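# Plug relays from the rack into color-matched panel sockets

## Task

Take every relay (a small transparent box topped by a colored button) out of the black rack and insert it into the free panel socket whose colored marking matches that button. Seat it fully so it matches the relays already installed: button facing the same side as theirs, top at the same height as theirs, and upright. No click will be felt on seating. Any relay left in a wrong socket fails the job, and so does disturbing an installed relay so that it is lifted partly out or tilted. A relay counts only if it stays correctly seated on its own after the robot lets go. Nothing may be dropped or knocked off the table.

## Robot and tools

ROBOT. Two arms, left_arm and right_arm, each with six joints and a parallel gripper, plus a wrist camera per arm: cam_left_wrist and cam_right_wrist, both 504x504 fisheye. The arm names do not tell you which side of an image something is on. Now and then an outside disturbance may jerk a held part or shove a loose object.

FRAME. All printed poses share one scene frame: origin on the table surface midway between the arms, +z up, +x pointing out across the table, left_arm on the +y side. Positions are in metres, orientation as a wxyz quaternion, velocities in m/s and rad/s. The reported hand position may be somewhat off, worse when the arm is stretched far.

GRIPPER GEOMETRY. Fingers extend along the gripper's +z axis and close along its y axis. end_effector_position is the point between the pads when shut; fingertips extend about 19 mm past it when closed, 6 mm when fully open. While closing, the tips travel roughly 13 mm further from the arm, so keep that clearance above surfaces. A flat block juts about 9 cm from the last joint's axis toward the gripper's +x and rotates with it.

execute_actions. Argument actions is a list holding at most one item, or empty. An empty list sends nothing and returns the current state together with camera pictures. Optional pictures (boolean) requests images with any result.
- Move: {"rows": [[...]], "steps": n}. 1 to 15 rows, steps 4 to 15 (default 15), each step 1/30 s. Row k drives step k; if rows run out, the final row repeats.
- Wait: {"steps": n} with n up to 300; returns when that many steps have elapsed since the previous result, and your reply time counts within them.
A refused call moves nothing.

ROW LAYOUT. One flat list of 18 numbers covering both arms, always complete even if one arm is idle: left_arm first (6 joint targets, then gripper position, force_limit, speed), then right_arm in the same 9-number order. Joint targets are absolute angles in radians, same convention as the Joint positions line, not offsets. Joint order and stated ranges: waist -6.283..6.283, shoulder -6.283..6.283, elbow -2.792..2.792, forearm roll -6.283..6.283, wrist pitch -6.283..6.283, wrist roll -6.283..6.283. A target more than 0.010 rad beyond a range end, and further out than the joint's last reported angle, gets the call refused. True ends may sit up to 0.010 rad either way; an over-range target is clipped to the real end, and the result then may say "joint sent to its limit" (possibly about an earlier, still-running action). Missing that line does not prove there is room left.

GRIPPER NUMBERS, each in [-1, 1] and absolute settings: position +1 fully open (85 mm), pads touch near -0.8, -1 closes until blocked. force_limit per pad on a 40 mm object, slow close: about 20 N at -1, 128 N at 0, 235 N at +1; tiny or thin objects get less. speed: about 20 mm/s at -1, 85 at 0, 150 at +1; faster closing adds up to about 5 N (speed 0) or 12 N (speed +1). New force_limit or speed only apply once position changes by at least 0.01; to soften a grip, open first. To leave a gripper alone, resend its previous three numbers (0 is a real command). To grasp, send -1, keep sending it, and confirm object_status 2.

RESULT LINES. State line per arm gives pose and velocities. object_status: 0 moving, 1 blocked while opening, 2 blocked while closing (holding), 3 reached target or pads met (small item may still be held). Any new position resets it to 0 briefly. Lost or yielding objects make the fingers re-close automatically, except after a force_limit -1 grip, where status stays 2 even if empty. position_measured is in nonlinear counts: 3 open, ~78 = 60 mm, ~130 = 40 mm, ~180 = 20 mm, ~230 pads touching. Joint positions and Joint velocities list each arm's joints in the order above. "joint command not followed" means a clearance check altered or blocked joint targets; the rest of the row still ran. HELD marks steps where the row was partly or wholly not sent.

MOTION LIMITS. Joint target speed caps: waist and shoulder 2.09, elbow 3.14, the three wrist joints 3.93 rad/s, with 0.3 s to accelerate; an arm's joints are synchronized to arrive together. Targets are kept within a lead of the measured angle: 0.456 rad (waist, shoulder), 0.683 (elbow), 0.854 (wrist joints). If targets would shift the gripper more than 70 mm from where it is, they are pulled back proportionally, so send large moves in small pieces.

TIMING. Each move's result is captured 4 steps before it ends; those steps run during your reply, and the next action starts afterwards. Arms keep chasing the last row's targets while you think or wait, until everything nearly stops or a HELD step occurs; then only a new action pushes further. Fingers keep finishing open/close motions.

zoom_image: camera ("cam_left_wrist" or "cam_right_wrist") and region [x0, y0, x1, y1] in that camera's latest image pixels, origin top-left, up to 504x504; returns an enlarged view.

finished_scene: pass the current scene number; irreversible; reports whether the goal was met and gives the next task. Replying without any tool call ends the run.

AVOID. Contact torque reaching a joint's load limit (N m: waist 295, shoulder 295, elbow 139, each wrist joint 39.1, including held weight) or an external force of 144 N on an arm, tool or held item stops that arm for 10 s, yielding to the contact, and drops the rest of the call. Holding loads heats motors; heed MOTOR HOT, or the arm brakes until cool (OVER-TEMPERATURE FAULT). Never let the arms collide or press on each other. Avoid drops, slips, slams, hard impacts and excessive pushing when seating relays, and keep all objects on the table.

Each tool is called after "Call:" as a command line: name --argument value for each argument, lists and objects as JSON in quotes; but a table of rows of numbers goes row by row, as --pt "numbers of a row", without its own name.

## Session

Call:
execute_actions --actions '[]'

Scene clock: 0.00 s of 8400.00 s.
left_arm: end_effector_position=(+0.3663, +0.2236, +0.3516) position_measured=3 object_status=3 end_effector_quat_wxyz=(+0.070, -0.023, +0.823, -0.563) end_effector_velocity=(+0.000, +0.000, +0.000) end_effector_angular_velocity=(-0.000, +0.001, +0.001) | right_arm: end_effector_position=(+0.0251, -0.5224, +0.1134) position_measured=3 object_status=3 end_effector_quat_wxyz=(-0.226, +0.849, -0.425, -0.217) end_effector_velocity=(+0.000, +0.000, -0.000) end_effector_angular_velocity=(+0.000, -0.000, -0.000)
Joint positions: left_arm=[-0.02  -0.179  2.326 -1.302  1.311  0.622] | right_arm=[-1.318 -0.115  2.521  0.094  1.368  2.907]
Joint velocities: left_arm=[ 0.    -0.001 -0.     0.    -0.    -0.002] | right_arm=[ 0.    -0.     0.     0.001  0.    -0.   ]

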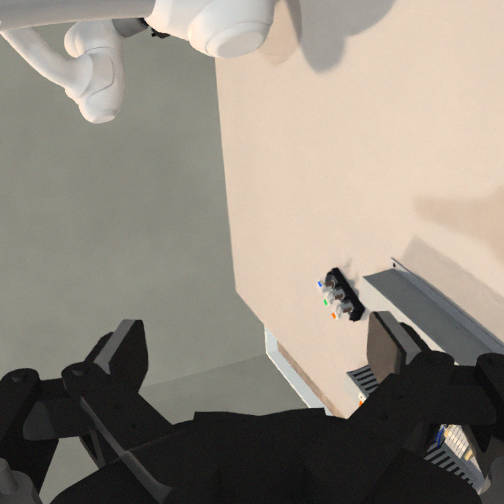

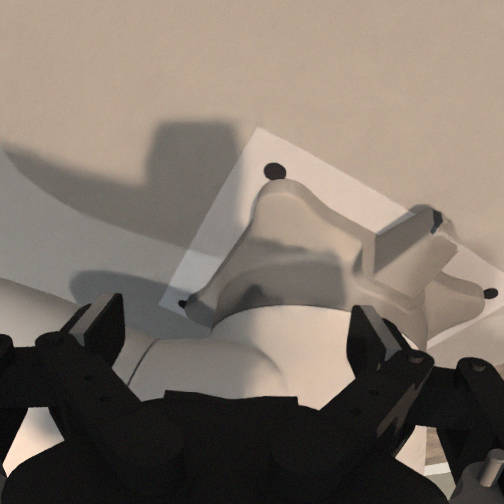

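Call:
execute_actions --actions '[{"rows":[[0.9,-0.179,2.326,-1.302,1.311,0.622,1,0,0,-1.318,-0.115,1.9,0,1.3,3.2,0,0,0]],"steps":15}]'

Call:
execute_actions --actions '[{"rows":[[0.9,-0.179,2.326,-1.302,1.311,0.622,1,0,0,-1.318,-0.115,1.9,0,1.3,3.2,0,0,0],[0.9,-0.179,2.326,-1.302,1.311,0.622,1,0,0,-1.318,-0.115,1.9,0,1.3,3.2,0,0,0],[0.9,-0.179,2.326,-1.302,1.311,0.622,1,0,0,-1.318,-0.115,1.9,0,1.3,3.2,0,0,0],[0.9,-0.179,2.326,-1.302,1.311,0.622,1,0,0,0.1439,0.3204,1.452,0,1.3692,3.4885,0,0,0]],"steps":15}]'

Call:
execute_actions --actions '[{"rows":[[0.9,-0.179,2.326,-1.302,1.311,0.622,1,0,0,0.1439,0.3204,1.452,0,1.3692,3.4885,0,0,0]],"steps":15}]'

Call:
execute_actions --actions '[{"rows":[[0.9,-0.179,2.326,-1.302,1.311,0.622,1,0,0,0.1439,0.3204,1.452,0,1.3692,3.4885,0,0,0]],"steps":15}]' --pictures true

Scene clock: 0.80 s of 8400.00 s.
left_arm: end_effector_position=(+0.4094, +0.3363, +0.3516) position_measured=3 object_status=3 end_effector_quat_wxyz=(+0.145, -0.133, +0.812, -0.549) end_effector_velocity=(+0.104, +0.445, -0.000) end_effector_angular_velocity=(-0.001, +0.000, +1.008) | right_arm: end_effector_position=(+0.0860, -0.6713, +0.1781) position_measured=64 object_status=0 end_effector_quat_wxyz=(-0.125, +0.859, -0.479, -0.131) end_effector_velocity=(+0.188, -0.464, +0.279) end_effector_angular_velocity=(-0.889, -0.172, -0.292)
Joint positions: left_arm=[ 0.247 -0.179  2.326 -1.302  1.311  0.622] | right_arm=[-1.318 -0.115  2.275  0.057  1.341  3.023]
Joint velocities: left_arm=[ 1.01  -0.     0.001 -0.     0.002  0.   ] | right_arm=[ 0.     0.001 -0.807 -0.122 -0.088  0.38 ]
Steps of this call (steps 1 to 13: nothing new was sent; steps 14 to 24: the first 11 steps of this action). Readings (joint positions | what the end effector reports):
14: left_arm=[-0.020 -0.179 2.326 -1.302 1.311 0.622] | right_arm=[-1.318 -0.115 2.521 0.094 1.368 2.907] | left_arm position_measured=3 object_status=3 | right_arm position_measured=3 object_status=0
15: left_arm=[-0.016 -0.179 2.326 -1.302 1.311 0.622] | right_arm=[-1.318 -0.115 2.516 0.093 1.368 2.909] | left_arm position_measured=3 object_status=3 | right_arm position_measured=4 object_status=0
17: left_arm=[0.014 -0.179 2.326 -1.302 1.311 0.622] | right_arm=[-1.318 -0.115 2.471 0.086 1.363 2.930] | left_arm position_measured=3 object_status=3 | right_arm position_measured=13 object_status=0
21: left_arm=[0.145 -0.179 2.326 -1.302 1.311 0.622] | right_arm=[-1.318 -0.115 2.357 0.069 1.350 2.984] | left_arm position_measured=3 object_status=3 | right_arm position_measured=41 object_status=0
24: the state above

Scene clock: 1.30 s of 8400.00 s.
left_arm: end_effector_position=(+0.4038, +0.5653, +0.3517) position_measured=3 object_status=3 end_effector_quat_wxyz=(+0.279, -0.334, +0.752, -0.495) end_effector_velocity=(-0.126, +0.439, +0.001) end_effector_angular_velocity=(+0.001, -0.001, +1.009) | right_arm: end_effector_position=(+0.2255, -0.8409, +0.3071) position_measured=128 object_status=0 end_effector_quat_wxyz=(-0.021, +0.856, -0.517, -0.025) end_effector_velocity=(+0.486, -0.117, +0.087) end_effector_angular_velocity=(-0.106, -0.005, +0.276)
Joint positions: left_arm=[ 0.759 -0.179  2.326 -1.302  1.311  0.622] | right_arm=[-1.196 -0.006  1.88   0.017  1.33   3.231]
Joint velocities: left_arm=[ 1.01  -0.001 -0.001  0.001  0.001 -0.   ] | right_arm=[ 0.687  0.539 -0.701 -0.029  0.064  0.422]
Steps of this call (steps 1 to 4: the last 4 steps of your previous action; steps 5 to 15: the first 11 steps of this action). Readings (joint positions | what the end effector reports):
5: left_arm=[0.418 -0.179 2.326 -1.302 1.311 0.622] | right_arm=[-1.318 -0.115 2.139 0.036 1.326 3.087] | left_arm position_measured=3 object_status=3 | right_arm position_measured=101 object_status=0
6: left_arm=[0.452 -0.179 2.326 -1.302 1.311 0.622] | right_arm=[-1.318 -0.115 2.112 0.032 1.323 3.100] | left_arm position_measured=3 object_status=3 | right_arm position_measured=109 object_status=0
8: left_arm=[0.520 -0.179 2.326 -1.302 1.311 0.622] | right_arm=[-1.318 -0.115 2.058 0.024 1.317 3.126] | left_arm position_measured=3 object_status=3 | right_arm position_measured=122 object_status=0
12: left_arm=[0.656 -0.179 2.326 -1.302 1.311 0.622] | right_arm=[-1.265 -0.066 1.957 0.020 1.324 3.185] | left_arm position_measured=3 object_status=3 | right_arm position_measured=128 object_status=0
15: the state above

Scene clock: 1.80 s of 8400.00 s.
left_arm: end_effector_position=(+0.3818, +0.6251, +0.3518) position_measured=3 object_status=3 end_effector_quat_wxyz=(+0.313, -0.386, +0.727, -0.474) end_effector_velocity=(-0.000, +0.000, -0.000) end_effector_angular_velocity=(+0.000, +0.000, +0.001) | right_arm: end_effector_position=(+0.4633, -0.7833, +0.3280) position_measured=128 object_status=3 end_effector_quat_wxyz=(-0.006, +0.908, -0.419, -0.012) end_effector_velocity=(+0.395, +0.308, +0.012) end_effector_angular_velocity=(-0.039, -0.026, +0.559)
Joint positions: left_arm=[ 0.9   -0.179  2.326 -1.302  1.311  0.622] | right_arm=[-0.825  0.187  1.627  0.007  1.353  3.384]
Joint velocities: left_arm=[ 0.001 -0.     0.    -0.    -0.001  0.   ] | right_arm=[ 0.743  0.24  -0.313 -0.012  0.028  0.188]
Steps of this call (steps 1 to 4: the last 4 steps of your previous action; steps 5 to 15: the first 11 steps of this action). Readings (joint positions | what the end effector reports):
5: left_arm=[0.891 -0.179 2.326 -1.302 1.311 0.622] | right_arm=[-1.075 0.076 1.772 0.013 1.340 3.296] | left_arm position_measured=3 object_status=3 | right_arm position_measured=128 object_status=3
6: left_arm=[0.898 -0.179 2.326 -1.302 1.311 0.622] | right_arm=[-1.051 0.090 1.754 0.012 1.342 3.307] | left_arm position_measured=3 object_status=3 | right_arm position_measured=128 object_status=3
8: left_arm=[0.900 -0.179 2.326 -1.302 1.311 0.622] | right_arm=[-1.001 0.117 1.719 0.011 1.345 3.328] | left_arm position_measured=3 object_status=3 | right_arm position_measured=128 object_status=3
12: left_arm=[0.900 -0.179 2.326 -1.302 1.311 0.622] | right_arm=[-0.900 0.161 1.662 0.008 1.350 3.363] | left_arm position_measured=3 object_status=3 | right_arm position_measured=128 object_status=3
15: the state above

Scene clock: 2.30 s of 8400.00 s.
left_arm: end_effector_position=(+0.3818, +0.6252, +0.3518) position_measured=3 object_status=3 end_effector_quat_wxyz=(+0.313, -0.386, +0.727, -0.474) end_effector_velocity=(+0.000, +0.000, -0.000) end_effector_angular_velocity=(+0.000, +0.001, +0.002) | right_arm: end_effector_position=(+0.6053, -0.5755, +0.3303) position_measured=128 object_status=3 end_effector_quat_wxyz=(-0.001, +0.962, -0.274, -0.005) end_effector_velocity=(+0.164, +0.479, +0.001) end_effector_angular_velocity=(-0.010, -0.016, +0.645)
Joint positions: left_arm=[ 0.9   -0.179  2.326 -1.302  1.311  0.622] | right_arm=[-0.454  0.266  1.523  0.003  1.363  3.446]
Joint velocities: left_arm=[ 0.     0.     0.    -0.    -0.002 -0.   ] | right_arm=[ 0.718  0.094 -0.123 -0.005  0.011  0.074]
Steps of this call (steps 1 to 4: the last 4 steps of your previous action; steps 5 to 15: the first 11 steps of this action). Readings (joint positions | what the end effector reports):
5: left_arm=[0.900 -0.179 2.326 -1.302 1.311 0.622] | right_arm=[-0.700 0.222 1.581 0.005 1.357 3.411] | left_arm position_measured=3 object_status=3 | right_arm position_measured=128 object_status=3
6: left_arm=[0.900 -0.179 2.326 -1.302 1.311 0.622] | right_arm=[-0.675 0.228 1.574 0.005 1.358 3.416] | left_arm position_measured=3 object_status=3 | right_arm position_measured=128 object_status=3
8: left_arm=[0.900 -0.179 2.326 -1.302 1.311 0.622] | right_arm=[-0.625 0.238 1.560 0.004 1.359 3.424] | left_arm position_measured=3 object_status=3 | right_arm position_measured=128 object_status=3
12: left_arm=[0.900 -0.179 2.326 -1.302 1.311 0.622] | right_arm=[-0.527 0.256 1.537 0.003 1.361 3.437] | left_arm position_measured=3 object_status=3 | right_arm position_measured=128 object_status=3
15: the state above

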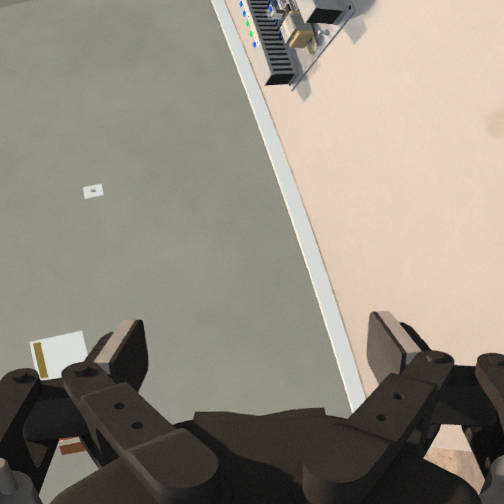

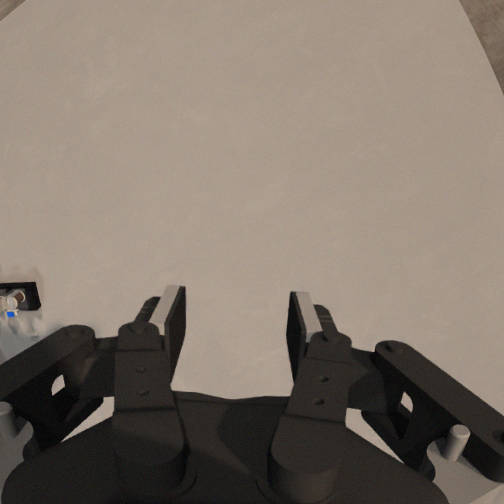

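Call:
execute_actions --actions '[{"steps":40}]' --pictures true

Scene clock: 3.63 s of 8400.00 s.
left_arm: end_effector_position=(+0.3818, +0.6252, +0.3518) position_measured=3 object_status=3 end_effector_quat_wxyz=(+0.313, -0.386, +0.727, -0.474) end_effector_velocity=(+0.000, -0.000, +0.000) end_effector_angular_velocity=(-0.000, +0.000, -0.001) | right_arm: end_effector_position=(+0.5997, -0.1492, +0.3298) position_measured=128 object_status=3 end_effector_quat_wxyz=(+0.000, +1.000, +0.000, +0.000) end_effector_velocity=(+0.000, -0.000, +0.000) end_effector_angular_velocity=(+0.000, +0.000, -0.001)
Joint positions: left_arm=[ 0.9   -0.179  2.326 -1.302  1.311  0.622] | right_arm=[ 0.144  0.32   1.452 -0.     1.369  3.488]
Joint velocities: left_arm=[-0.002 -0.    -0.001  0.    -0.    -0.001] | right_arm=[-0.001 -0.     0.     0.    -0.    -0.   ]
Kept back: nothing.
Steps of this call (steps 1 to 4: the last 4 steps of your previous action; steps 5 to 40: the robot went on to your last target). Readings (joint positions | what the end effector reports):
1: left_arm=[0.900 -0.179 2.326 -1.302 1.311 0.622] | right_arm=[-0.430 0.269 1.519 0.003 1.363 3.448] | left_arm position_measured=3 object_status=3 | right_arm position_measured=128 object_status=3
2: left_arm=[0.900 -0.179 2.326 -1.302 1.311 0.622] | right_arm=[-0.406 0.272 1.515 0.003 1.363 3.450] | left_arm position_measured=3 object_status=3 | right_arm position_measured=128 object_status=3
4: left_arm=[0.900 -0.179 2.326 -1.302 1.311 0.622] | right_arm=[-0.358 0.277 1.509 0.002 1.364 3.455] | left_arm position_measured=3 object_status=3 | right_arm position_measured=128 object_status=3
8: left_arm=[0.900 -0.179 2.326 -1.302 1.311 0.622] | right_arm=[-0.262 0.286 1.497 0.002 1.365 3.462] | left_arm position_measured=3 object_status=3 | right_arm position_measured=128 object_status=3
40: the state above

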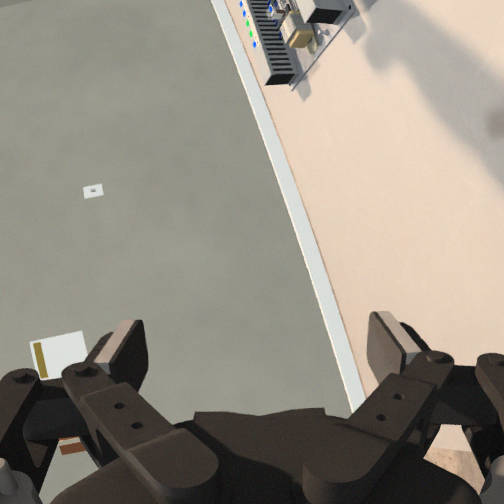

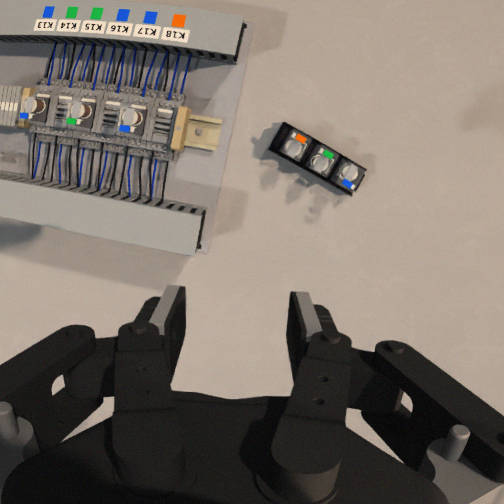

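Call:
zoom_image --camera "cam_right_wrist" --region '[0,0,250,200]'

Call:
zoom_image --camera "cam_right_wrist" --region '[250,100,390,220]'

Region (0, 0, 250, 200) of cam_right_wrist's 504x504 image, scaled by 2.016, with more detail than that image has; it fills the top 403 rows of this view, and the rest is white.

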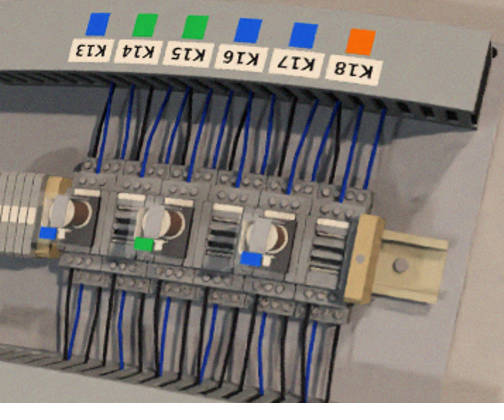

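Region (250, 100, 390, 220) of cam_right_wrist's 504x504 image, scaled by 3.600, with more detail than that image has; it fills the top 432 rows of this view, and the rest is white.

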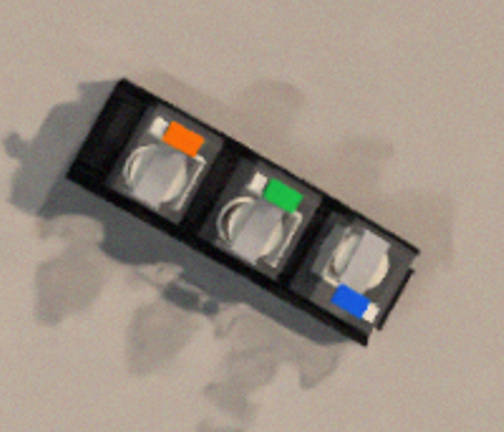

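Call:
execute_actions --actions '[{"rows":[[0.9,-0.179,2.326,-1.302,1.311,0.622,1,0,0,0.0635,0.5291,1.5844,0,1.0281,5.494,0,0,0]],"steps":15}]'

Call:
execute_actions --actions '[{"rows":[[0.9,-0.179,2.326,-1.302,1.311,0.622,1,0,0,0.0635,0.5291,1.5844,0,1.0281,5.494,0,0,0]],"steps":15}]' --pictures true

Scene clock: 5.17 s of 8400.00 s.
left_arm: end_effector_position=(+0.3818, +0.6252, +0.3518) position_measured=3 object_status=3 end_effector_quat_wxyz=(+0.313, -0.386, +0.727, -0.474) end_effector_velocity=(+0.000, +0.000, +0.000) end_effector_angular_velocity=(-0.000, +0.001, +0.001) | right_arm: end_effector_position=(+0.6417, -0.1665, +0.2168) position_measured=128 object_status=3 end_effector_quat_wxyz=(+0.000, +0.963, -0.269, -0.000) end_effector_velocity=(+0.110, -0.072, -0.372) end_effector_angular_velocity=(-0.002, +0.001, -2.378)
Joint positions: left_arm=[ 0.9   -0.179  2.326 -1.302  1.311  0.622] | right_arm=[0.104 0.423 1.517 0.    1.202 3.995]
Joint velocities: left_arm=[-0.    -0.    -0.    -0.    -0.001 -0.002] | right_arm=[-0.131  0.336  0.213  0.    -0.548  2.247]
Steps of this call (steps 1 to 15: the robot went on to your last target; steps 16 to 35: nothing new was sent; steps 36 to 46: the first 11 steps of this action). Readings (joint positions | what the end effector reports):
36: left_arm=[0.900 -0.179 2.326 -1.302 1.311 0.622] | right_arm=[0.144 0.320 1.452 0.000 1.369 3.489] | left_arm position_measured=3 object_status=3 | right_arm position_measured=128 object_status=3
37: left_arm=[0.900 -0.179 2.326 -1.302 1.311 0.622] | right_arm=[0.143 0.322 1.453 0.000 1.367 3.496] | left_arm position_measured=3 object_status=3 | right_arm position_measured=128 object_status=3
39: left_arm=[0.900 -0.179 2.326 -1.302 1.311 0.622] | right_arm=[0.138 0.336 1.462 0.000 1.344 3.553] | left_arm position_measured=3 object_status=3 | right_arm position_measured=128 object_status=3
43: left_arm=[0.900 -0.179 2.326 -1.302 1.311 0.622] | right_arm=[0.118 0.388 1.495 0.000 1.260 3.786] | left_arm position_measured=3 object_status=3 | right_arm position_measured=128 object_status=3
46: the state above

Scene clock: 5.67 s of 8400.00 s.
left_arm: end_effector_position=(+0.3818, +0.6252, +0.3518) position_measured=3 object_status=3 end_effector_quat_wxyz=(+0.313, -0.386, +0.727, -0.474) end_effector_velocity=(-0.000, +0.001, +0.000) end_effector_angular_velocity=(+0.001, -0.001, +0.002) | right_arm: end_effector_position=(+0.6672, -0.1920, +0.1014) position_measured=128 object_status=3 end_effector_quat_wxyz=(-0.000, -0.529, +0.848, +0.000) end_effector_velocity=(+0.006, -0.011, -0.044) end_effector_angular_velocity=(+0.000, -0.000, -1.209)
Joint positions: left_arm=[ 0.9   -0.179  2.326 -1.302  1.311  0.622] | right_arm=[0.064 0.528 1.583 0.    1.03  5.436]
Joint velocities: left_arm=[ 0.002 -0.     0.    -0.     0.     0.001] | right_arm=[-0.016  0.04   0.026  0.    -0.066  1.193]
Steps of this call (steps 1 to 4: the last 4 steps of your previous action; steps 5 to 15: the first 11 steps of this action). Readings (joint positions | what the end effector reports):
5: left_arm=[0.900 -0.179 2.326 -1.302 1.311 0.622] | right_arm=[0.084 0.475 1.550 0.000 1.116 4.452] | left_arm position_measured=3 object_status=3 | right_arm position_measured=128 object_status=3
6: left_arm=[0.900 -0.179 2.326 -1.302 1.311 0.622] | right_arm=[0.081 0.484 1.556 0.000 1.101 4.567] | left_arm position_measured=3 object_status=3 | right_arm position_measured=128 object_status=3
8: left_arm=[0.900 -0.179 2.326 -1.302 1.311 0.622] | right_arm=[0.075 0.500 1.566 0.000 1.076 4.814] | left_arm position_measured=3 object_status=3 | right_arm position_measured=128 object_status=3
12: left_arm=[0.900 -0.179 2.326 -1.302 1.311 0.622] | right_arm=[0.067 0.520 1.579 0.000 1.042 5.249] | left_arm position_measured=3 object_status=3 | right_arm position_measured=128 object_status=3
15: the state above

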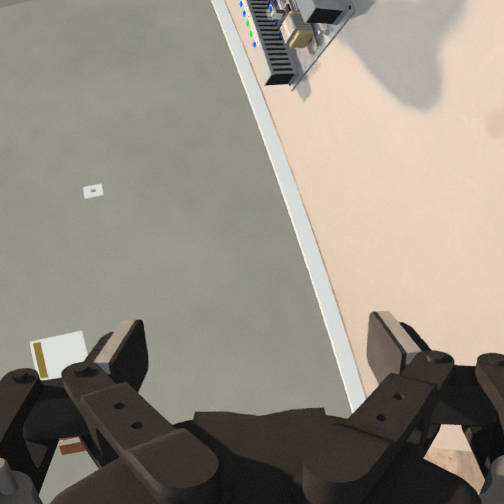

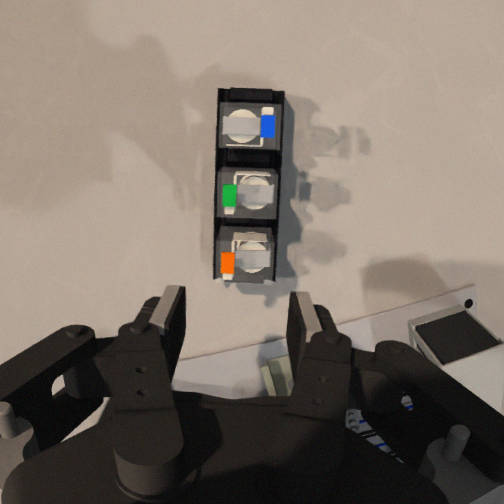

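Call:
execute_actions --actions '[]'

Scene clock: 6.17 s of 8400.00 s.
left_arm: end_effector_position=(+0.3818, +0.6252, +0.3518) position_measured=3 object_status=3 end_effector_quat_wxyz=(+0.313, -0.386, +0.727, -0.474) end_effector_velocity=(+0.000, +0.000, +0.000) end_effector_angular_velocity=(+0.000, -0.000, -0.000) | right_arm: end_effector_position=(+0.6674, -0.1924, +0.0999) position_measured=128 object_status=3 end_effector_quat_wxyz=(+0.000, -0.504, +0.864, -0.000) end_effector_velocity=(+0.000, -0.001, +0.000) end_effector_angular_velocity=(-0.000, -0.000, -0.001)
Joint positions: left_arm=[ 0.9   -0.179  2.326 -1.302  1.311  0.622] | right_arm=[0.064 0.529 1.584 0.    1.028 5.494]
Joint velocities: left_arm=[ 0.  0. -0. -0.  0.  0.] | right_arm=[-0.001 -0.     0.    -0.001  0.     0.   ]
Kept back: nothing.
Steps of this call (steps 1 to 4: the last 4 steps of your previous action; steps 5 to 15: the robot went on to your last target). Readings (joint positions | what the end effector reports):
1: left_arm=[0.900 -0.179 2.326 -1.302 1.311 0.622] | right_arm=[0.064 0.529 1.584 0.000 1.029 5.469] | left_arm position_measured=3 object_status=3 | right_arm position_measured=128 object_status=3
2: left_arm=[0.900 -0.179 2.326 -1.302 1.311 0.622] | right_arm=[0.064 0.529 1.584 0.000 1.028 5.487] | left_arm position_measured=3 object_status=3 | right_arm position_measured=128 object_status=3
4: left_arm=[0.900 -0.179 2.326 -1.302 1.311 0.622] | right_arm=[0.064 0.529 1.584 0.000 1.028 5.493] | left_arm position_measured=3 object_status=3 | right_arm position_measured=128 object_status=3
8: left_arm=[0.900 -0.179 2.326 -1.302 1.311 0.622] | right_arm=[0.064 0.529 1.584 0.000 1.028 5.494] | left_arm position_measured=3 object_status=3 | right_arm position_measured=128 object_status=3
15: the state above

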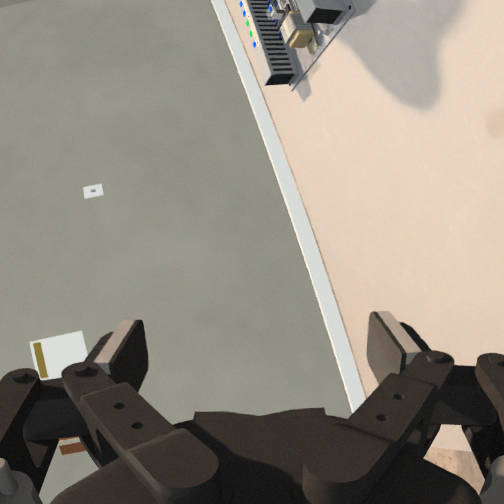

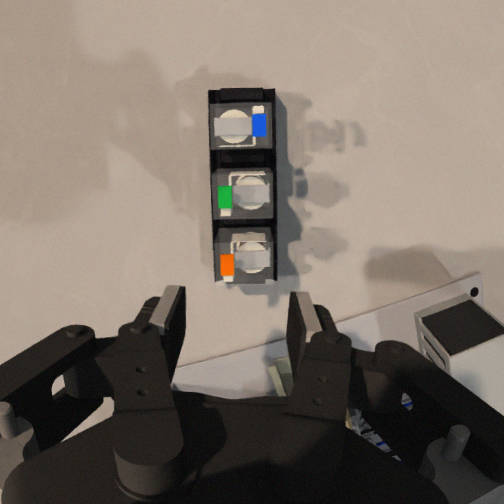

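Call:
execute_actions --actions '[{"rows":[[0.9,-0.179,2.326,-1.302,1.311,0.622,1,0,0,0.058,0.5353,1.6272,0,0.9791,5.4526,0,0,0]],"steps":15}]' --pictures true

Scene clock: 6.80 s of 8400.00 s.
left_arm: end_effector_position=(+0.3818, +0.6252, +0.3518) position_measured=3 object_status=3 end_effector_quat_wxyz=(+0.313, -0.386, +0.727, -0.474) end_effector_velocity=(-0.000, -0.000, -0.000) end_effector_angular_velocity=(+0.001, -0.001, -0.001) | right_arm: end_effector_position=(+0.6577, -0.1995, +0.0745) position_measured=128 object_status=3 end_effector_quat_wxyz=(-0.000, -0.519, +0.855, +0.000) end_effector_velocity=(-0.002, -0.001, -0.002) end_effector_angular_velocity=(-0.001, +0.003, +0.001)
Joint positions: left_arm=[ 0.9   -0.179  2.326 -1.302  1.311  0.622] | right_arm=[ 0.058  0.536  1.627 -0.     0.979  5.453]
Joint velocities: left_arm=[-0.     0.     0.     0.     0.     0.002] | right_arm=[-0.     0.001  0.003 -0.     0.    -0.001]
Steps of this call (steps 1 to 8: the robot went on to your last target; steps 9 to 19: the first 11 steps of this action). Readings (joint positions | what the end effector reports):
9: left_arm=[0.900 -0.179 2.326 -1.302 1.311 0.622] | right_arm=[0.063 0.529 1.585 0.000 1.028 5.494] | left_arm position_measured=3 object_status=3 | right_arm position_measured=128 object_status=3
10: left_arm=[0.900 -0.179 2.326 -1.302 1.311 0.622] | right_arm=[0.063 0.530 1.590 0.000 1.021 5.489] | left_arm position_measured=3 object_status=3 | right_arm position_measured=128 object_status=3
12: left_arm=[0.900 -0.179 2.326 -1.302 1.311 0.622] | right_arm=[0.059 0.534 1.621 -0.000 0.987 5.460] | left_arm position_measured=3 object_status=3 | right_arm position_measured=128 object_status=3
16: left_arm=[0.900 -0.179 2.326 -1.302 1.311 0.622] | right_arm=[0.058 0.536 1.627 -0.000 0.979 5.453] | left_arm position_measured=3 object_status=3 | right_arm position_measured=128 object_status=3
19: the state above

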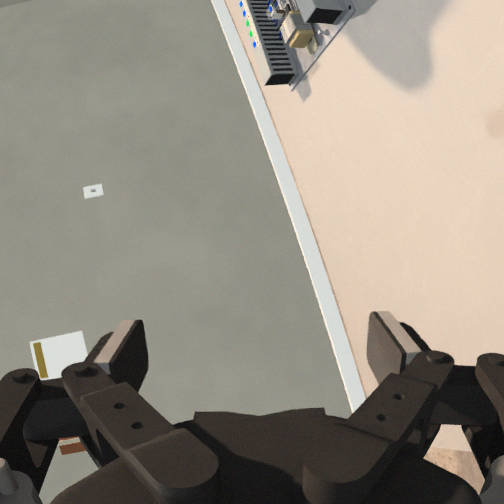

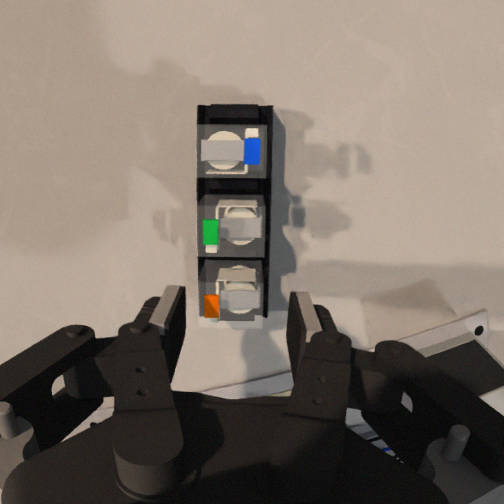

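Call:
execute_actions --actions '[{"rows":[[0.9,-0.179,2.326,-1.302,1.311,0.622,1,0,0,0.0554,0.5400,1.6285,0,0.9731,5.45,0,0,0],[0.9,-0.179,2.326,-1.302,1.311,0.622,1,0,0,0.0554,0.5400,1.6285,0,0.9731,5.45,0,0,0],[0.9,-0.179,2.326,-1.302,1.311,0.622,1,0,0,0.0554,0.5400,1.6285,0,0.9731,5.45,0,0,0],[0.9,-0.179,2.326,-1.302,1.311,0.622,1,0,0,0.0554,0.5476,1.6346,0,0.9594,5.45,0,0,0]],"steps":14}]' --pictures true

Scene clock: 7.40 s of 8400.00 s.
left_arm: end_effector_position=(+0.3818, +0.6252, +0.3518) position_measured=3 object_status=3 end_effector_quat_wxyz=(+0.313, -0.386, +0.727, -0.474) end_effector_velocity=(+0.000, -0.000, +0.000) end_effector_angular_velocity=(+0.001, -0.001, -0.001) | right_arm: end_effector_position=(+0.6585, -0.2014, +0.0619) position_measured=128 object_status=3 end_effector_quat_wxyz=(+0.000, -0.519, +0.855, +0.000) end_effector_velocity=(+0.001, +0.001, +0.001) end_effector_angular_velocity=(+0.001, -0.003, +0.001)
Joint positions: left_arm=[ 0.9   -0.179  2.326 -1.302  1.311  0.622] | right_arm=[0.055 0.547 1.635 0.    0.959 5.45 ]
Joint velocities: left_arm=[-0.    -0.001 -0.    -0.     0.     0.   ] | right_arm=[ 0.001 -0.001 -0.001 -0.    -0.001 -0.   ]
Steps of this call (steps 1 to 4: the last 4 steps of your previous action; steps 5 to 8: the robot went on to your last target; steps 9 to 18: the first 10 steps of this action). Readings (joint positions | what the end effector reports):
9: left_arm=[0.900 -0.179 2.326 -1.302 1.311 0.622] | right_arm=[0.058 0.535 1.627 0.000 0.979 5.453] | left_arm position_measured=3 object_status=3 | right_arm position_measured=128 object_status=3
10: left_arm=[0.900 -0.179 2.326 -1.302 1.311 0.622] | right_arm=[0.057 0.537 1.628 0.000 0.976 5.451] | left_arm position_measured=3 object_status=3 | right_arm position_measured=128 object_status=3
12: left_arm=[0.900 -0.179 2.326 -1.302 1.311 0.622] | right_arm=[0.055 0.540 1.629 0.000 0.973 5.450] | left_arm position_measured=3 object_status=3 | right_arm position_measured=128 object_status=3
16: left_arm=[0.900 -0.179 2.326 -1.302 1.311 0.622] | right_arm=[0.055 0.547 1.635 0.000 0.960 5.450] | left_arm position_measured=3 object_status=3 | right_arm position_measured=128 object_status=3
18: the state above

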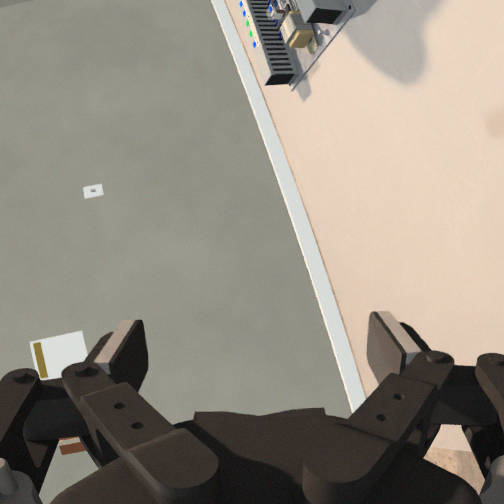

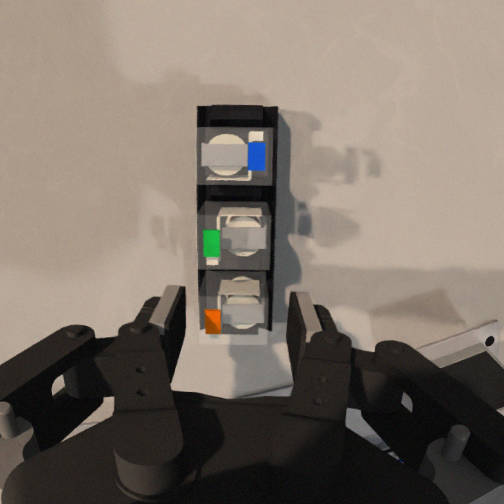

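Good. Close.

Call:
execute_actions --actions '[{"rows":[[0.9,-0.179,2.326,-1.302,1.311,0.622,1,0,0,0.0554,0.5476,1.6346,0,0.9594,5.45,-1,-0.3,0]],"steps":15}]'

Call:
execute_actions --actions '[{"steps":6}]' --pictures true

Scene clock: 7.90 s of 8400.00 s.
left_arm: end_effector_position=(+0.3818, +0.6252, +0.3518) position_measured=3 object_status=3 end_effector_quat_wxyz=(+0.313, -0.386, +0.727, -0.474) end_effector_velocity=(-0.000, +0.000, -0.000) end_effector_angular_velocity=(-0.000, +0.000, +0.001) | right_arm: end_effector_position=(+0.6587, -0.2014, +0.0619) position_measured=170 object_status=0 end_effector_quat_wxyz=(+0.000, -0.519, +0.854, -0.000) end_effector_velocity=(+0.000, -0.001, +0.000) end_effector_angular_velocity=(+0.000, -0.000, -0.001)
Joint positions: left_arm=[ 0.9   -0.179  2.326 -1.302  1.311  0.622] | right_arm=[ 0.055  0.548  1.634 -0.     0.959  5.45 ]
Joint velocities: left_arm=[ 0.001 -0.     0.001  0.    -0.001 -0.   ] | right_arm=[-0.001 -0.    -0.     0.     0.    -0.   ]
Steps of this call (steps 1 to 4: the last 4 steps of your previous action; steps 5 to 15: the first 11 steps of this action). Readings (joint positions | what the end effector reports):
5: left_arm=[0.900 -0.179 2.326 -1.302 1.311 0.622] | right_arm=[0.055 0.548 1.635 0.000 0.959 5.450] | left_arm position_measured=3 object_status=3 | right_arm position_measured=128 object_status=0
6: left_arm=[0.900 -0.179 2.326 -1.302 1.311 0.622] | right_arm=[0.055 0.548 1.635 0.000 0.959 5.450] | left_arm position_measured=3 object_status=3 | right_arm position_measured=129 object_status=0
8: left_arm=[0.900 -0.179 2.326 -1.302 1.311 0.622] | right_arm=[0.055 0.548 1.635 0.000 0.959 5.450] | left_arm position_measured=3 object_status=3 | right_arm position_measured=138 object_status=0
12: left_arm=[0.900 -0.179 2.326 -1.302 1.311 0.622] | right_arm=[0.055 0.548 1.635 -0.000 0.959 5.450] | left_arm position_measured=3 object_status=3 | right_arm position_measured=166 object_status=0
15: the state above

Scene clock: 8.10 s of 8400.00 s.
left_arm: end_effector_position=(+0.3818, +0.6252, +0.3518) position_measured=3 object_status=3 end_effector_quat_wxyz=(+0.313, -0.386, +0.727, -0.474) end_effector_velocity=(+0.000, -0.000, -0.000) end_effector_angular_velocity=(+0.001, +0.000, +0.001) | right_arm: end_effector_position=(+0.6587, -0.2014, +0.0619) position_measured=170 object_status=2 end_effector_quat_wxyz=(+0.000, -0.519, +0.854, -0.000) end_effector_velocity=(+0.000, +0.000, +0.001) end_effector_angular_velocity=(+0.001, -0.002, -0.000)
Joint positions: left_arm=[ 0.9   -0.179  2.326 -1.302  1.311  0.622] | right_arm=[ 0.055  0.548  1.634 -0.     0.959  5.45 ]
Joint velocities: left_arm=[-0.001 -0.     0.     0.    -0.001 -0.   ] | right_arm=[-0.    -0.002 -0.     0.    -0.     0.   ]
Kept back: nothing.
Steps of this call (steps 1 to 4: the last 4 steps of your previous action; steps 5 to 6: the robot went on to your last target). Readings (joint positions | what the end effector reports):
1: left_arm=[0.900 -0.179 2.326 -1.302 1.311 0.622] | right_arm=[0.055 0.548 1.634 -0.000 0.959 5.450] | left_arm position_measured=3 object_status=3 | right_arm position_measured=170 object_status=0
2: left_arm=[0.900 -0.179 2.326 -1.302 1.311 0.622] | right_arm=[0.055 0.548 1.634 -0.000 0.959 5.450] | left_arm position_measured=3 object_status=3 | right_arm position_measured=170 object_status=0
4: left_arm=[0.900 -0.179 2.326 -1.302 1.311 0.622] | right_arm=[0.055 0.548 1.634 -0.000 0.959 5.450] | left_arm position_measured=3 object_status=3 | right_arm position_measured=170 object_status=2
6: the state above

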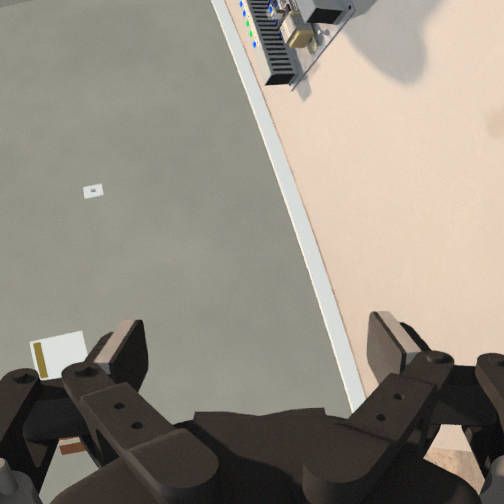

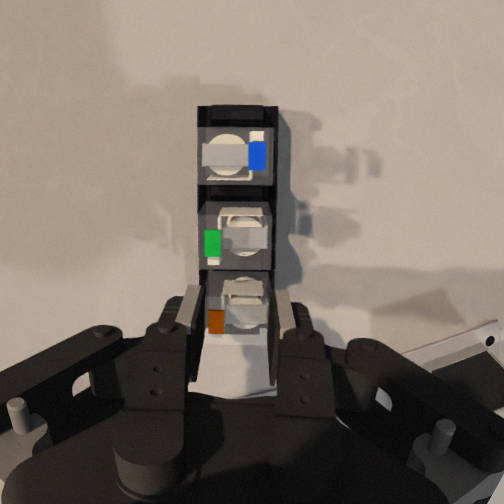

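Call:
execute_actions --actions '[{"rows":[[0.9,-0.179,2.326,-1.302,1.311,0.622,1,0,0,0.0554,0.5450,1.6328,0,0.9638,5.45,-1,-0.3,0],[0.9,-0.179,2.326,-1.302,1.311,0.622,1,0,0,0.0554,0.5414,1.6303,0,0.9699,5.45,-1,-0.3,0],[0.9,-0.179,2.326,-1.302,1.311,0.622,1,0,0,0.0554,0.5369,1.6271,0,0.9776,5.45,-1,-0.3,0],[0.9,-0.179,2.326,-1.302,1.311,0.622,1,0,0,0.0554,0.5323,1.6240,0,0.9853,5.45,-1,-0.3,0],[0.9,-0.179,2.326,-1.302,1.311,0.622,1,0,0,0.0554,0.5268,1.62,0,0.9948,5.45,-1,-0.3,0],[0.9,-0.179,2.326,-1.302,1.311,0.622,1,0,0,0.0554,0.5190,1.613,0,1.0096,5.45,-1,-0.3,0],[0.9,-0.179,2.326,-1.302,1.311,0.622,1,0,0,0.0554,0.5110,1.606,0,1.0246,5.45,-1,-0.3,0],[0.9,-0.179,2.326,-1.302,1.311,0.622,1,0,0,0.0554,0.5010,1.597,0,1.0436,5.45,-1,-0.3,0],[0.9,-0.179,2.326,-1.302,1.311,0.622,1,0,0,0.0554,0.4910,1.588,0,1.0626,5.45,-1,-0.3,0],[0.9,-0.179,2.326,-1.302,1.311,0.622,1,0,0,0.0554,0.4817,1.5789,0,1.081,5.45,-1,-0.3,0]],"steps":12}]'

Call:
execute_actions --actions '[{"rows":[[0.9,-0.179,2.326,-1.302,1.311,0.622,1,0,0,0.09,0.505,1.545,0,1.0916,4.85,-1,-0.3,0],[0.9,-0.179,2.326,-1.302,1.311,0.622,1,0,0,0.09,0.505,1.545,0,1.0916,4.85,-1,-0.3,0],[0.9,-0.179,2.326,-1.302,1.311,0.622,1,0,0,0.09,0.505,1.545,0,1.0916,4.85,-1,-0.3,0],[0.9,-0.179,2.326,-1.302,1.311,0.622,1,0,0,0.09,0.505,1.545,0,1.0916,4.85,-1,-0.3,0],[0.9,-0.179,2.326,-1.302,1.311,0.622,1,0,0,0.14,0.54,1.49,0,1.1116,3.8,-1,-0.3,0],[0.9,-0.179,2.326,-1.302,1.311,0.622,1,0,0,0.14,0.54,1.49,0,1.1116,3.8,-1,-0.3,0],[0.9,-0.179,2.326,-1.302,1.311,0.622,1,0,0,0.14,0.54,1.49,0,1.1116,3.8,-1,-0.3,0],[0.9,-0.179,2.326,-1.302,1.311,0.622,1,0,0,0.14,0.54,1.49,0,1.1116,3.8,-1,-0.3,0],[0.9,-0.179,2.326,-1.302,1.311,0.622,1,0,0,0.19,0.585,1.425,0,1.1316,2.8,-1,-0.3,0]],"steps":15}]'

Call:
execute_actions --actions '[{"rows":[[0.9,-0.179,2.326,-1.302,1.311,0.622,1,0,0,0.2097,0.6093,1.3992,0,1.1331,2.1843,-1,-0.3,0]],"steps":15}]'

Call:
execute_actions --actions '[{"steps":8}]' --pictures true

Scene clock: 9.03 s of 8400.00 s.
left_arm: end_effector_position=(+0.3818, +0.6252, +0.3518) position_measured=3 object_status=3 end_effector_quat_wxyz=(+0.313, -0.386, +0.727, -0.474) end_effector_velocity=(+0.001, -0.000, +0.000) end_effector_angular_velocity=(+0.000, -0.000, -0.002) | right_arm: end_effector_position=(+0.6589, -0.2013, +0.0946) position_measured=170 object_status=2 end_effector_quat_wxyz=(-0.000, -0.519, +0.854, +0.000) end_effector_velocity=(+0.007, +0.001, +0.267) end_effector_angular_velocity=(+0.003, -0.012, -0.000)
Joint positions: left_arm=[ 0.9   -0.179  2.326 -1.302  1.311  0.622] | right_arm=[ 0.055  0.519  1.612 -0.     1.011  5.45 ]
Joint velocities: left_arm=[-0.002  0.    -0.001 -0.     0.    -0.   ] | right_arm=[-0.    -0.224 -0.193 -0.     0.405  0.   ]
Steps of this call (steps 1 to 15: the robot went on to your last target; steps 16 to 20: nothing new was sent; steps 21 to 28: the first 8 steps of this action). Readings (joint positions | what the end effector reports):
21: left_arm=[0.900 -0.179 2.326 -1.302 1.311 0.622] | right_arm=[0.055 0.548 1.635 -0.000 0.959 5.450] | left_arm position_measured=3 object_status=3 | right_arm position_measured=170 object_status=2
22: left_arm=[0.900 -0.179 2.326 -1.302 1.311 0.622] | right_arm=[0.055 0.547 1.634 -0.000 0.961 5.450] | left_arm position_measured=3 object_status=3 | right_arm position_measured=170 object_status=2
24: left_arm=[0.900 -0.179 2.326 -1.302 1.311 0.622] | right_arm=[0.055 0.541 1.630 -0.000 0.972 5.450] | left_arm position_measured=3 object_status=3 | right_arm position_measured=170 object_status=2
28: the state above

Scene clock: 9.53 s of 8400.00 s.
left_arm: end_effector_position=(+0.3818, +0.6252, +0.3518) position_measured=3 object_status=3 end_effector_quat_wxyz=(+0.313, -0.386, +0.727, -0.474) end_effector_velocity=(+0.000, -0.001, -0.000) end_effector_angular_velocity=(+0.001, -0.001, -0.004) | right_arm: end_effector_position=(+0.6690, -0.1568, +0.1389) position_measured=170 object_status=2 end_effector_quat_wxyz=(+0.000, +0.793, -0.610, -0.000) end_effector_velocity=(+0.064, +0.323, -0.011) end_effector_angular_velocity=(+0.005, -0.007, +3.369)
Joint positions: left_arm=[ 0.9   -0.179  2.326 -1.302  1.311  0.622] | right_arm=[ 0.106  0.517  1.523 -0.     1.102  4.763]
Joint velocities: left_arm=[-0.002  0.     0.001 -0.     0.001  0.003] | right_arm=[ 0.358  0.252 -0.384 -0.     0.124 -3.011]
Steps of this call (steps 1 to 4: the last 4 steps of your previous action; steps 5 to 15: the first 11 steps of this action). Readings (joint positions | what the end effector reports):
5: left_arm=[0.900 -0.179 2.326 -1.302 1.311 0.622] | right_arm=[0.055 0.482 1.579 -0.000 1.079 5.450] | left_arm position_measured=3 object_status=3 | right_arm position_measured=170 object_status=2
6: left_arm=[0.900 -0.179 2.326 -1.302 1.311 0.622] | right_arm=[0.056 0.482 1.578 -0.000 1.081 5.442] | left_arm position_measured=3 object_status=3 | right_arm position_measured=170 object_status=2
8: left_arm=[0.900 -0.179 2.326 -1.302 1.311 0.622] | right_arm=[0.059 0.485 1.574 -0.000 1.084 5.384] | left_arm position_measured=3 object_status=3 | right_arm position_measured=170 object_status=2
12: left_arm=[0.900 -0.179 2.326 -1.302 1.311 0.622] | right_arm=[0.077 0.498 1.553 -0.000 1.092 5.095] | left_arm position_measured=3 object_status=3 | right_arm position_measured=170 object_status=2
15: the state above

Scene clock: 10.03 s of 8400.00 s.
left_arm: end_effector_position=(+0.3818, +0.6252, +0.3518) position_measured=3 object_status=3 end_effector_quat_wxyz=(+0.313, -0.386, +0.727, -0.474) end_effector_velocity=(-0.000, +0.001, +0.000) end_effector_angular_velocity=(-0.001, +0.000, +0.001) | right_arm: end_effector_position=(+0.6869, -0.0624, +0.1262) position_measured=170 object_status=2 end_effector_quat_wxyz=(+0.000, +0.953, +0.304, +0.000) end_effector_velocity=(+0.006, +0.038, -0.009) end_effector_angular_velocity=(-0.001, -0.000, +3.730)
Joint positions: left_arm=[ 0.9   -0.179  2.326 -1.302  1.311  0.622] | right_arm=[ 0.204  0.604  1.406 -0.     1.132  2.931]
Joint velocities: left_arm=[ 0.001  0.    -0.     0.     0.    -0.001] | right_arm=[ 0.038  0.039 -0.047 -0.     0.008 -3.692]
Steps of this call (steps 1 to 4: the last 4 steps of your previous action; steps 5 to 15: the first 11 steps of this action). Readings (joint positions | what the end effector reports):
5: left_arm=[0.900 -0.179 2.326 -1.302 1.311 0.622] | right_arm=[0.159 0.560 1.462 -0.000 1.120 4.184] | left_arm position_measured=3 object_status=3 | right_arm position_measured=170 object_status=2
6: left_arm=[0.900 -0.179 2.326 -1.302 1.311 0.622] | right_arm=[0.166 0.566 1.453 -0.000 1.123 4.058] | left_arm position_measured=3 object_status=3 | right_arm position_measured=170 object_status=2
8: left_arm=[0.900 -0.179 2.326 -1.302 1.311 0.622] | right_arm=[0.182 0.580 1.434 -0.000 1.127 3.808] | left_arm position_measured=3 object_status=3 | right_arm position_measured=170 object_status=2
12: left_arm=[0.900 -0.179 2.326 -1.302 1.311 0.622] | right_arm=[0.199 0.598 1.413 -0.000 1.131 3.307] | left_arm position_measured=3 object_status=3 | right_arm position_measured=170 object_status=2
15: the state above

Scene clock: 10.30 s of 8400.00 s.
left_arm: end_effector_position=(+0.3818, +0.6252, +0.3518) position_measured=3 object_status=3 end_effector_quat_wxyz=(+0.313, -0.386, +0.727, -0.474) end_effector_velocity=(+0.000, -0.000, +0.001) end_effector_angular_velocity=(-0.000, -0.001, -0.001) | right_arm: end_effector_position=(+0.6876, -0.0573, +0.1249) position_measured=170 object_status=2 end_effector_quat_wxyz=(+0.000, +0.787, +0.617, +0.000) end_effector_velocity=(+0.001, +0.005, -0.000) end_effector_angular_velocity=(+0.001, -0.001, +0.997)
Joint positions: left_arm=[ 0.9   -0.179  2.326 -1.302  1.311  0.622] | right_arm=[ 0.21   0.609  1.399 -0.     1.133  2.225]
Joint velocities: left_arm=[ 0.    -0.    -0.001  0.     0.001 -0.001] | right_arm=[ 0.005  0.004 -0.006  0.001  0.001 -0.992]
Kept back: nothing.
Steps of this call (steps 1 to 4: the last 4 steps of your previous action; steps 5 to 8: the robot went on to your last target). Readings (joint positions | what the end effector reports):
1: left_arm=[0.900 -0.179 2.326 -1.302 1.311 0.622] | right_arm=[0.206 0.605 1.404 -0.000 1.132 2.806] | left_arm position_measured=3 object_status=3 | right_arm position_measured=170 object_status=2
2: left_arm=[0.900 -0.179 2.326 -1.302 1.311 0.622] | right_arm=[0.207 0.606 1.403 -0.000 1.132 2.685] | left_arm position_measured=3 object_status=3 | right_arm position_measured=170 object_status=2
4: left_arm=[0.900 -0.179 2.326 -1.302 1.311 0.622] | right_arm=[0.208 0.608 1.401 -0.000 1.133 2.475] | left_arm position_measured=3 object_status=3 | right_arm position_measured=170 object_status=2
8: the state above

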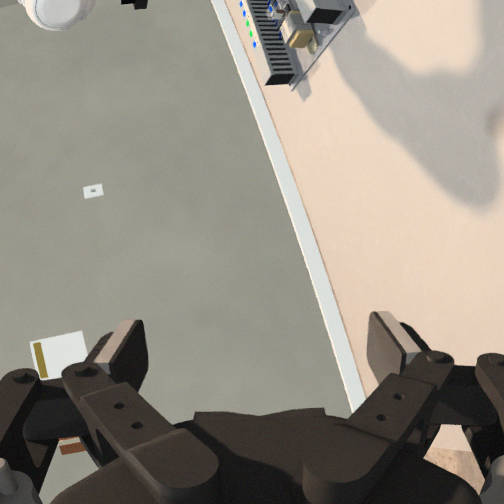

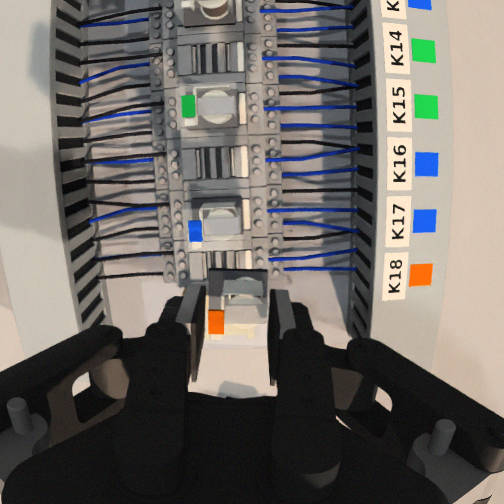

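Call:
execute_actions --actions '[]'

Scene clock: 10.37 s of 8400.00 s.
left_arm: end_effector_position=(+0.3818, +0.6252, +0.3518) position_measured=3 object_status=3 end_effector_quat_wxyz=(+0.313, -0.386, +0.727, -0.474) end_effector_velocity=(-0.000, -0.000, -0.000) end_effector_angular_velocity=(-0.000, +0.000, -0.001) | right_arm: end_effector_position=(+0.6877, -0.0572, +0.1248) position_measured=170 object_status=2 end_effector_quat_wxyz=(+0.000, +0.775, +0.632, -0.000) end_effector_velocity=(+0.000, -0.001, -0.001) end_effector_angular_velocity=(-0.001, +0.001, +0.150)
Joint positions: left_arm=[ 0.9   -0.179  2.326 -1.302  1.311  0.622] | right_arm=[ 0.21   0.609  1.399 -0.     1.133  2.187]
Joint velocities: left_arm=[-0.     0.     0.001  0.     0.     0.001] | right_arm=[-0.001  0.001 -0.    -0.     0.    -0.15 ]
Kept back: nothing.
Steps of this call (steps 1 to 2: the robot went on to your last target). Readings (joint positions | what the end effector reports):
1: left_arm=[0.900 -0.179 2.326 -1.302 1.311 0.622] | right_arm=[0.210 0.609 1.399 -0.000 1.133 2.199] | left_arm position_measured=3 object_status=3 | right_arm position_measured=170 object_status=2
2: the state above

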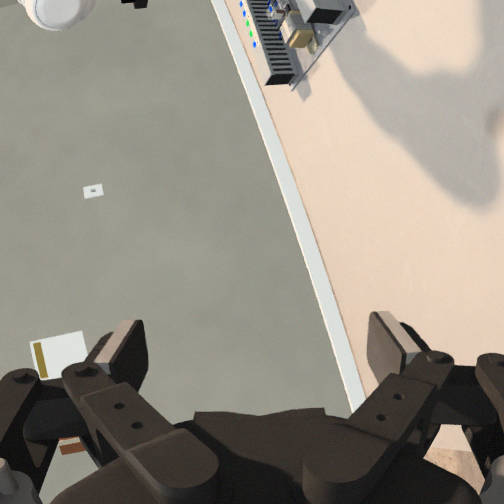

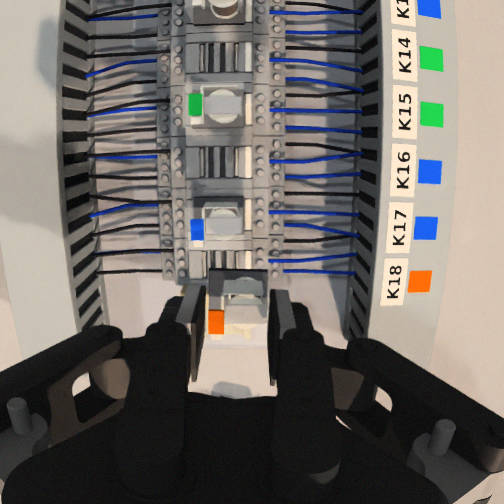

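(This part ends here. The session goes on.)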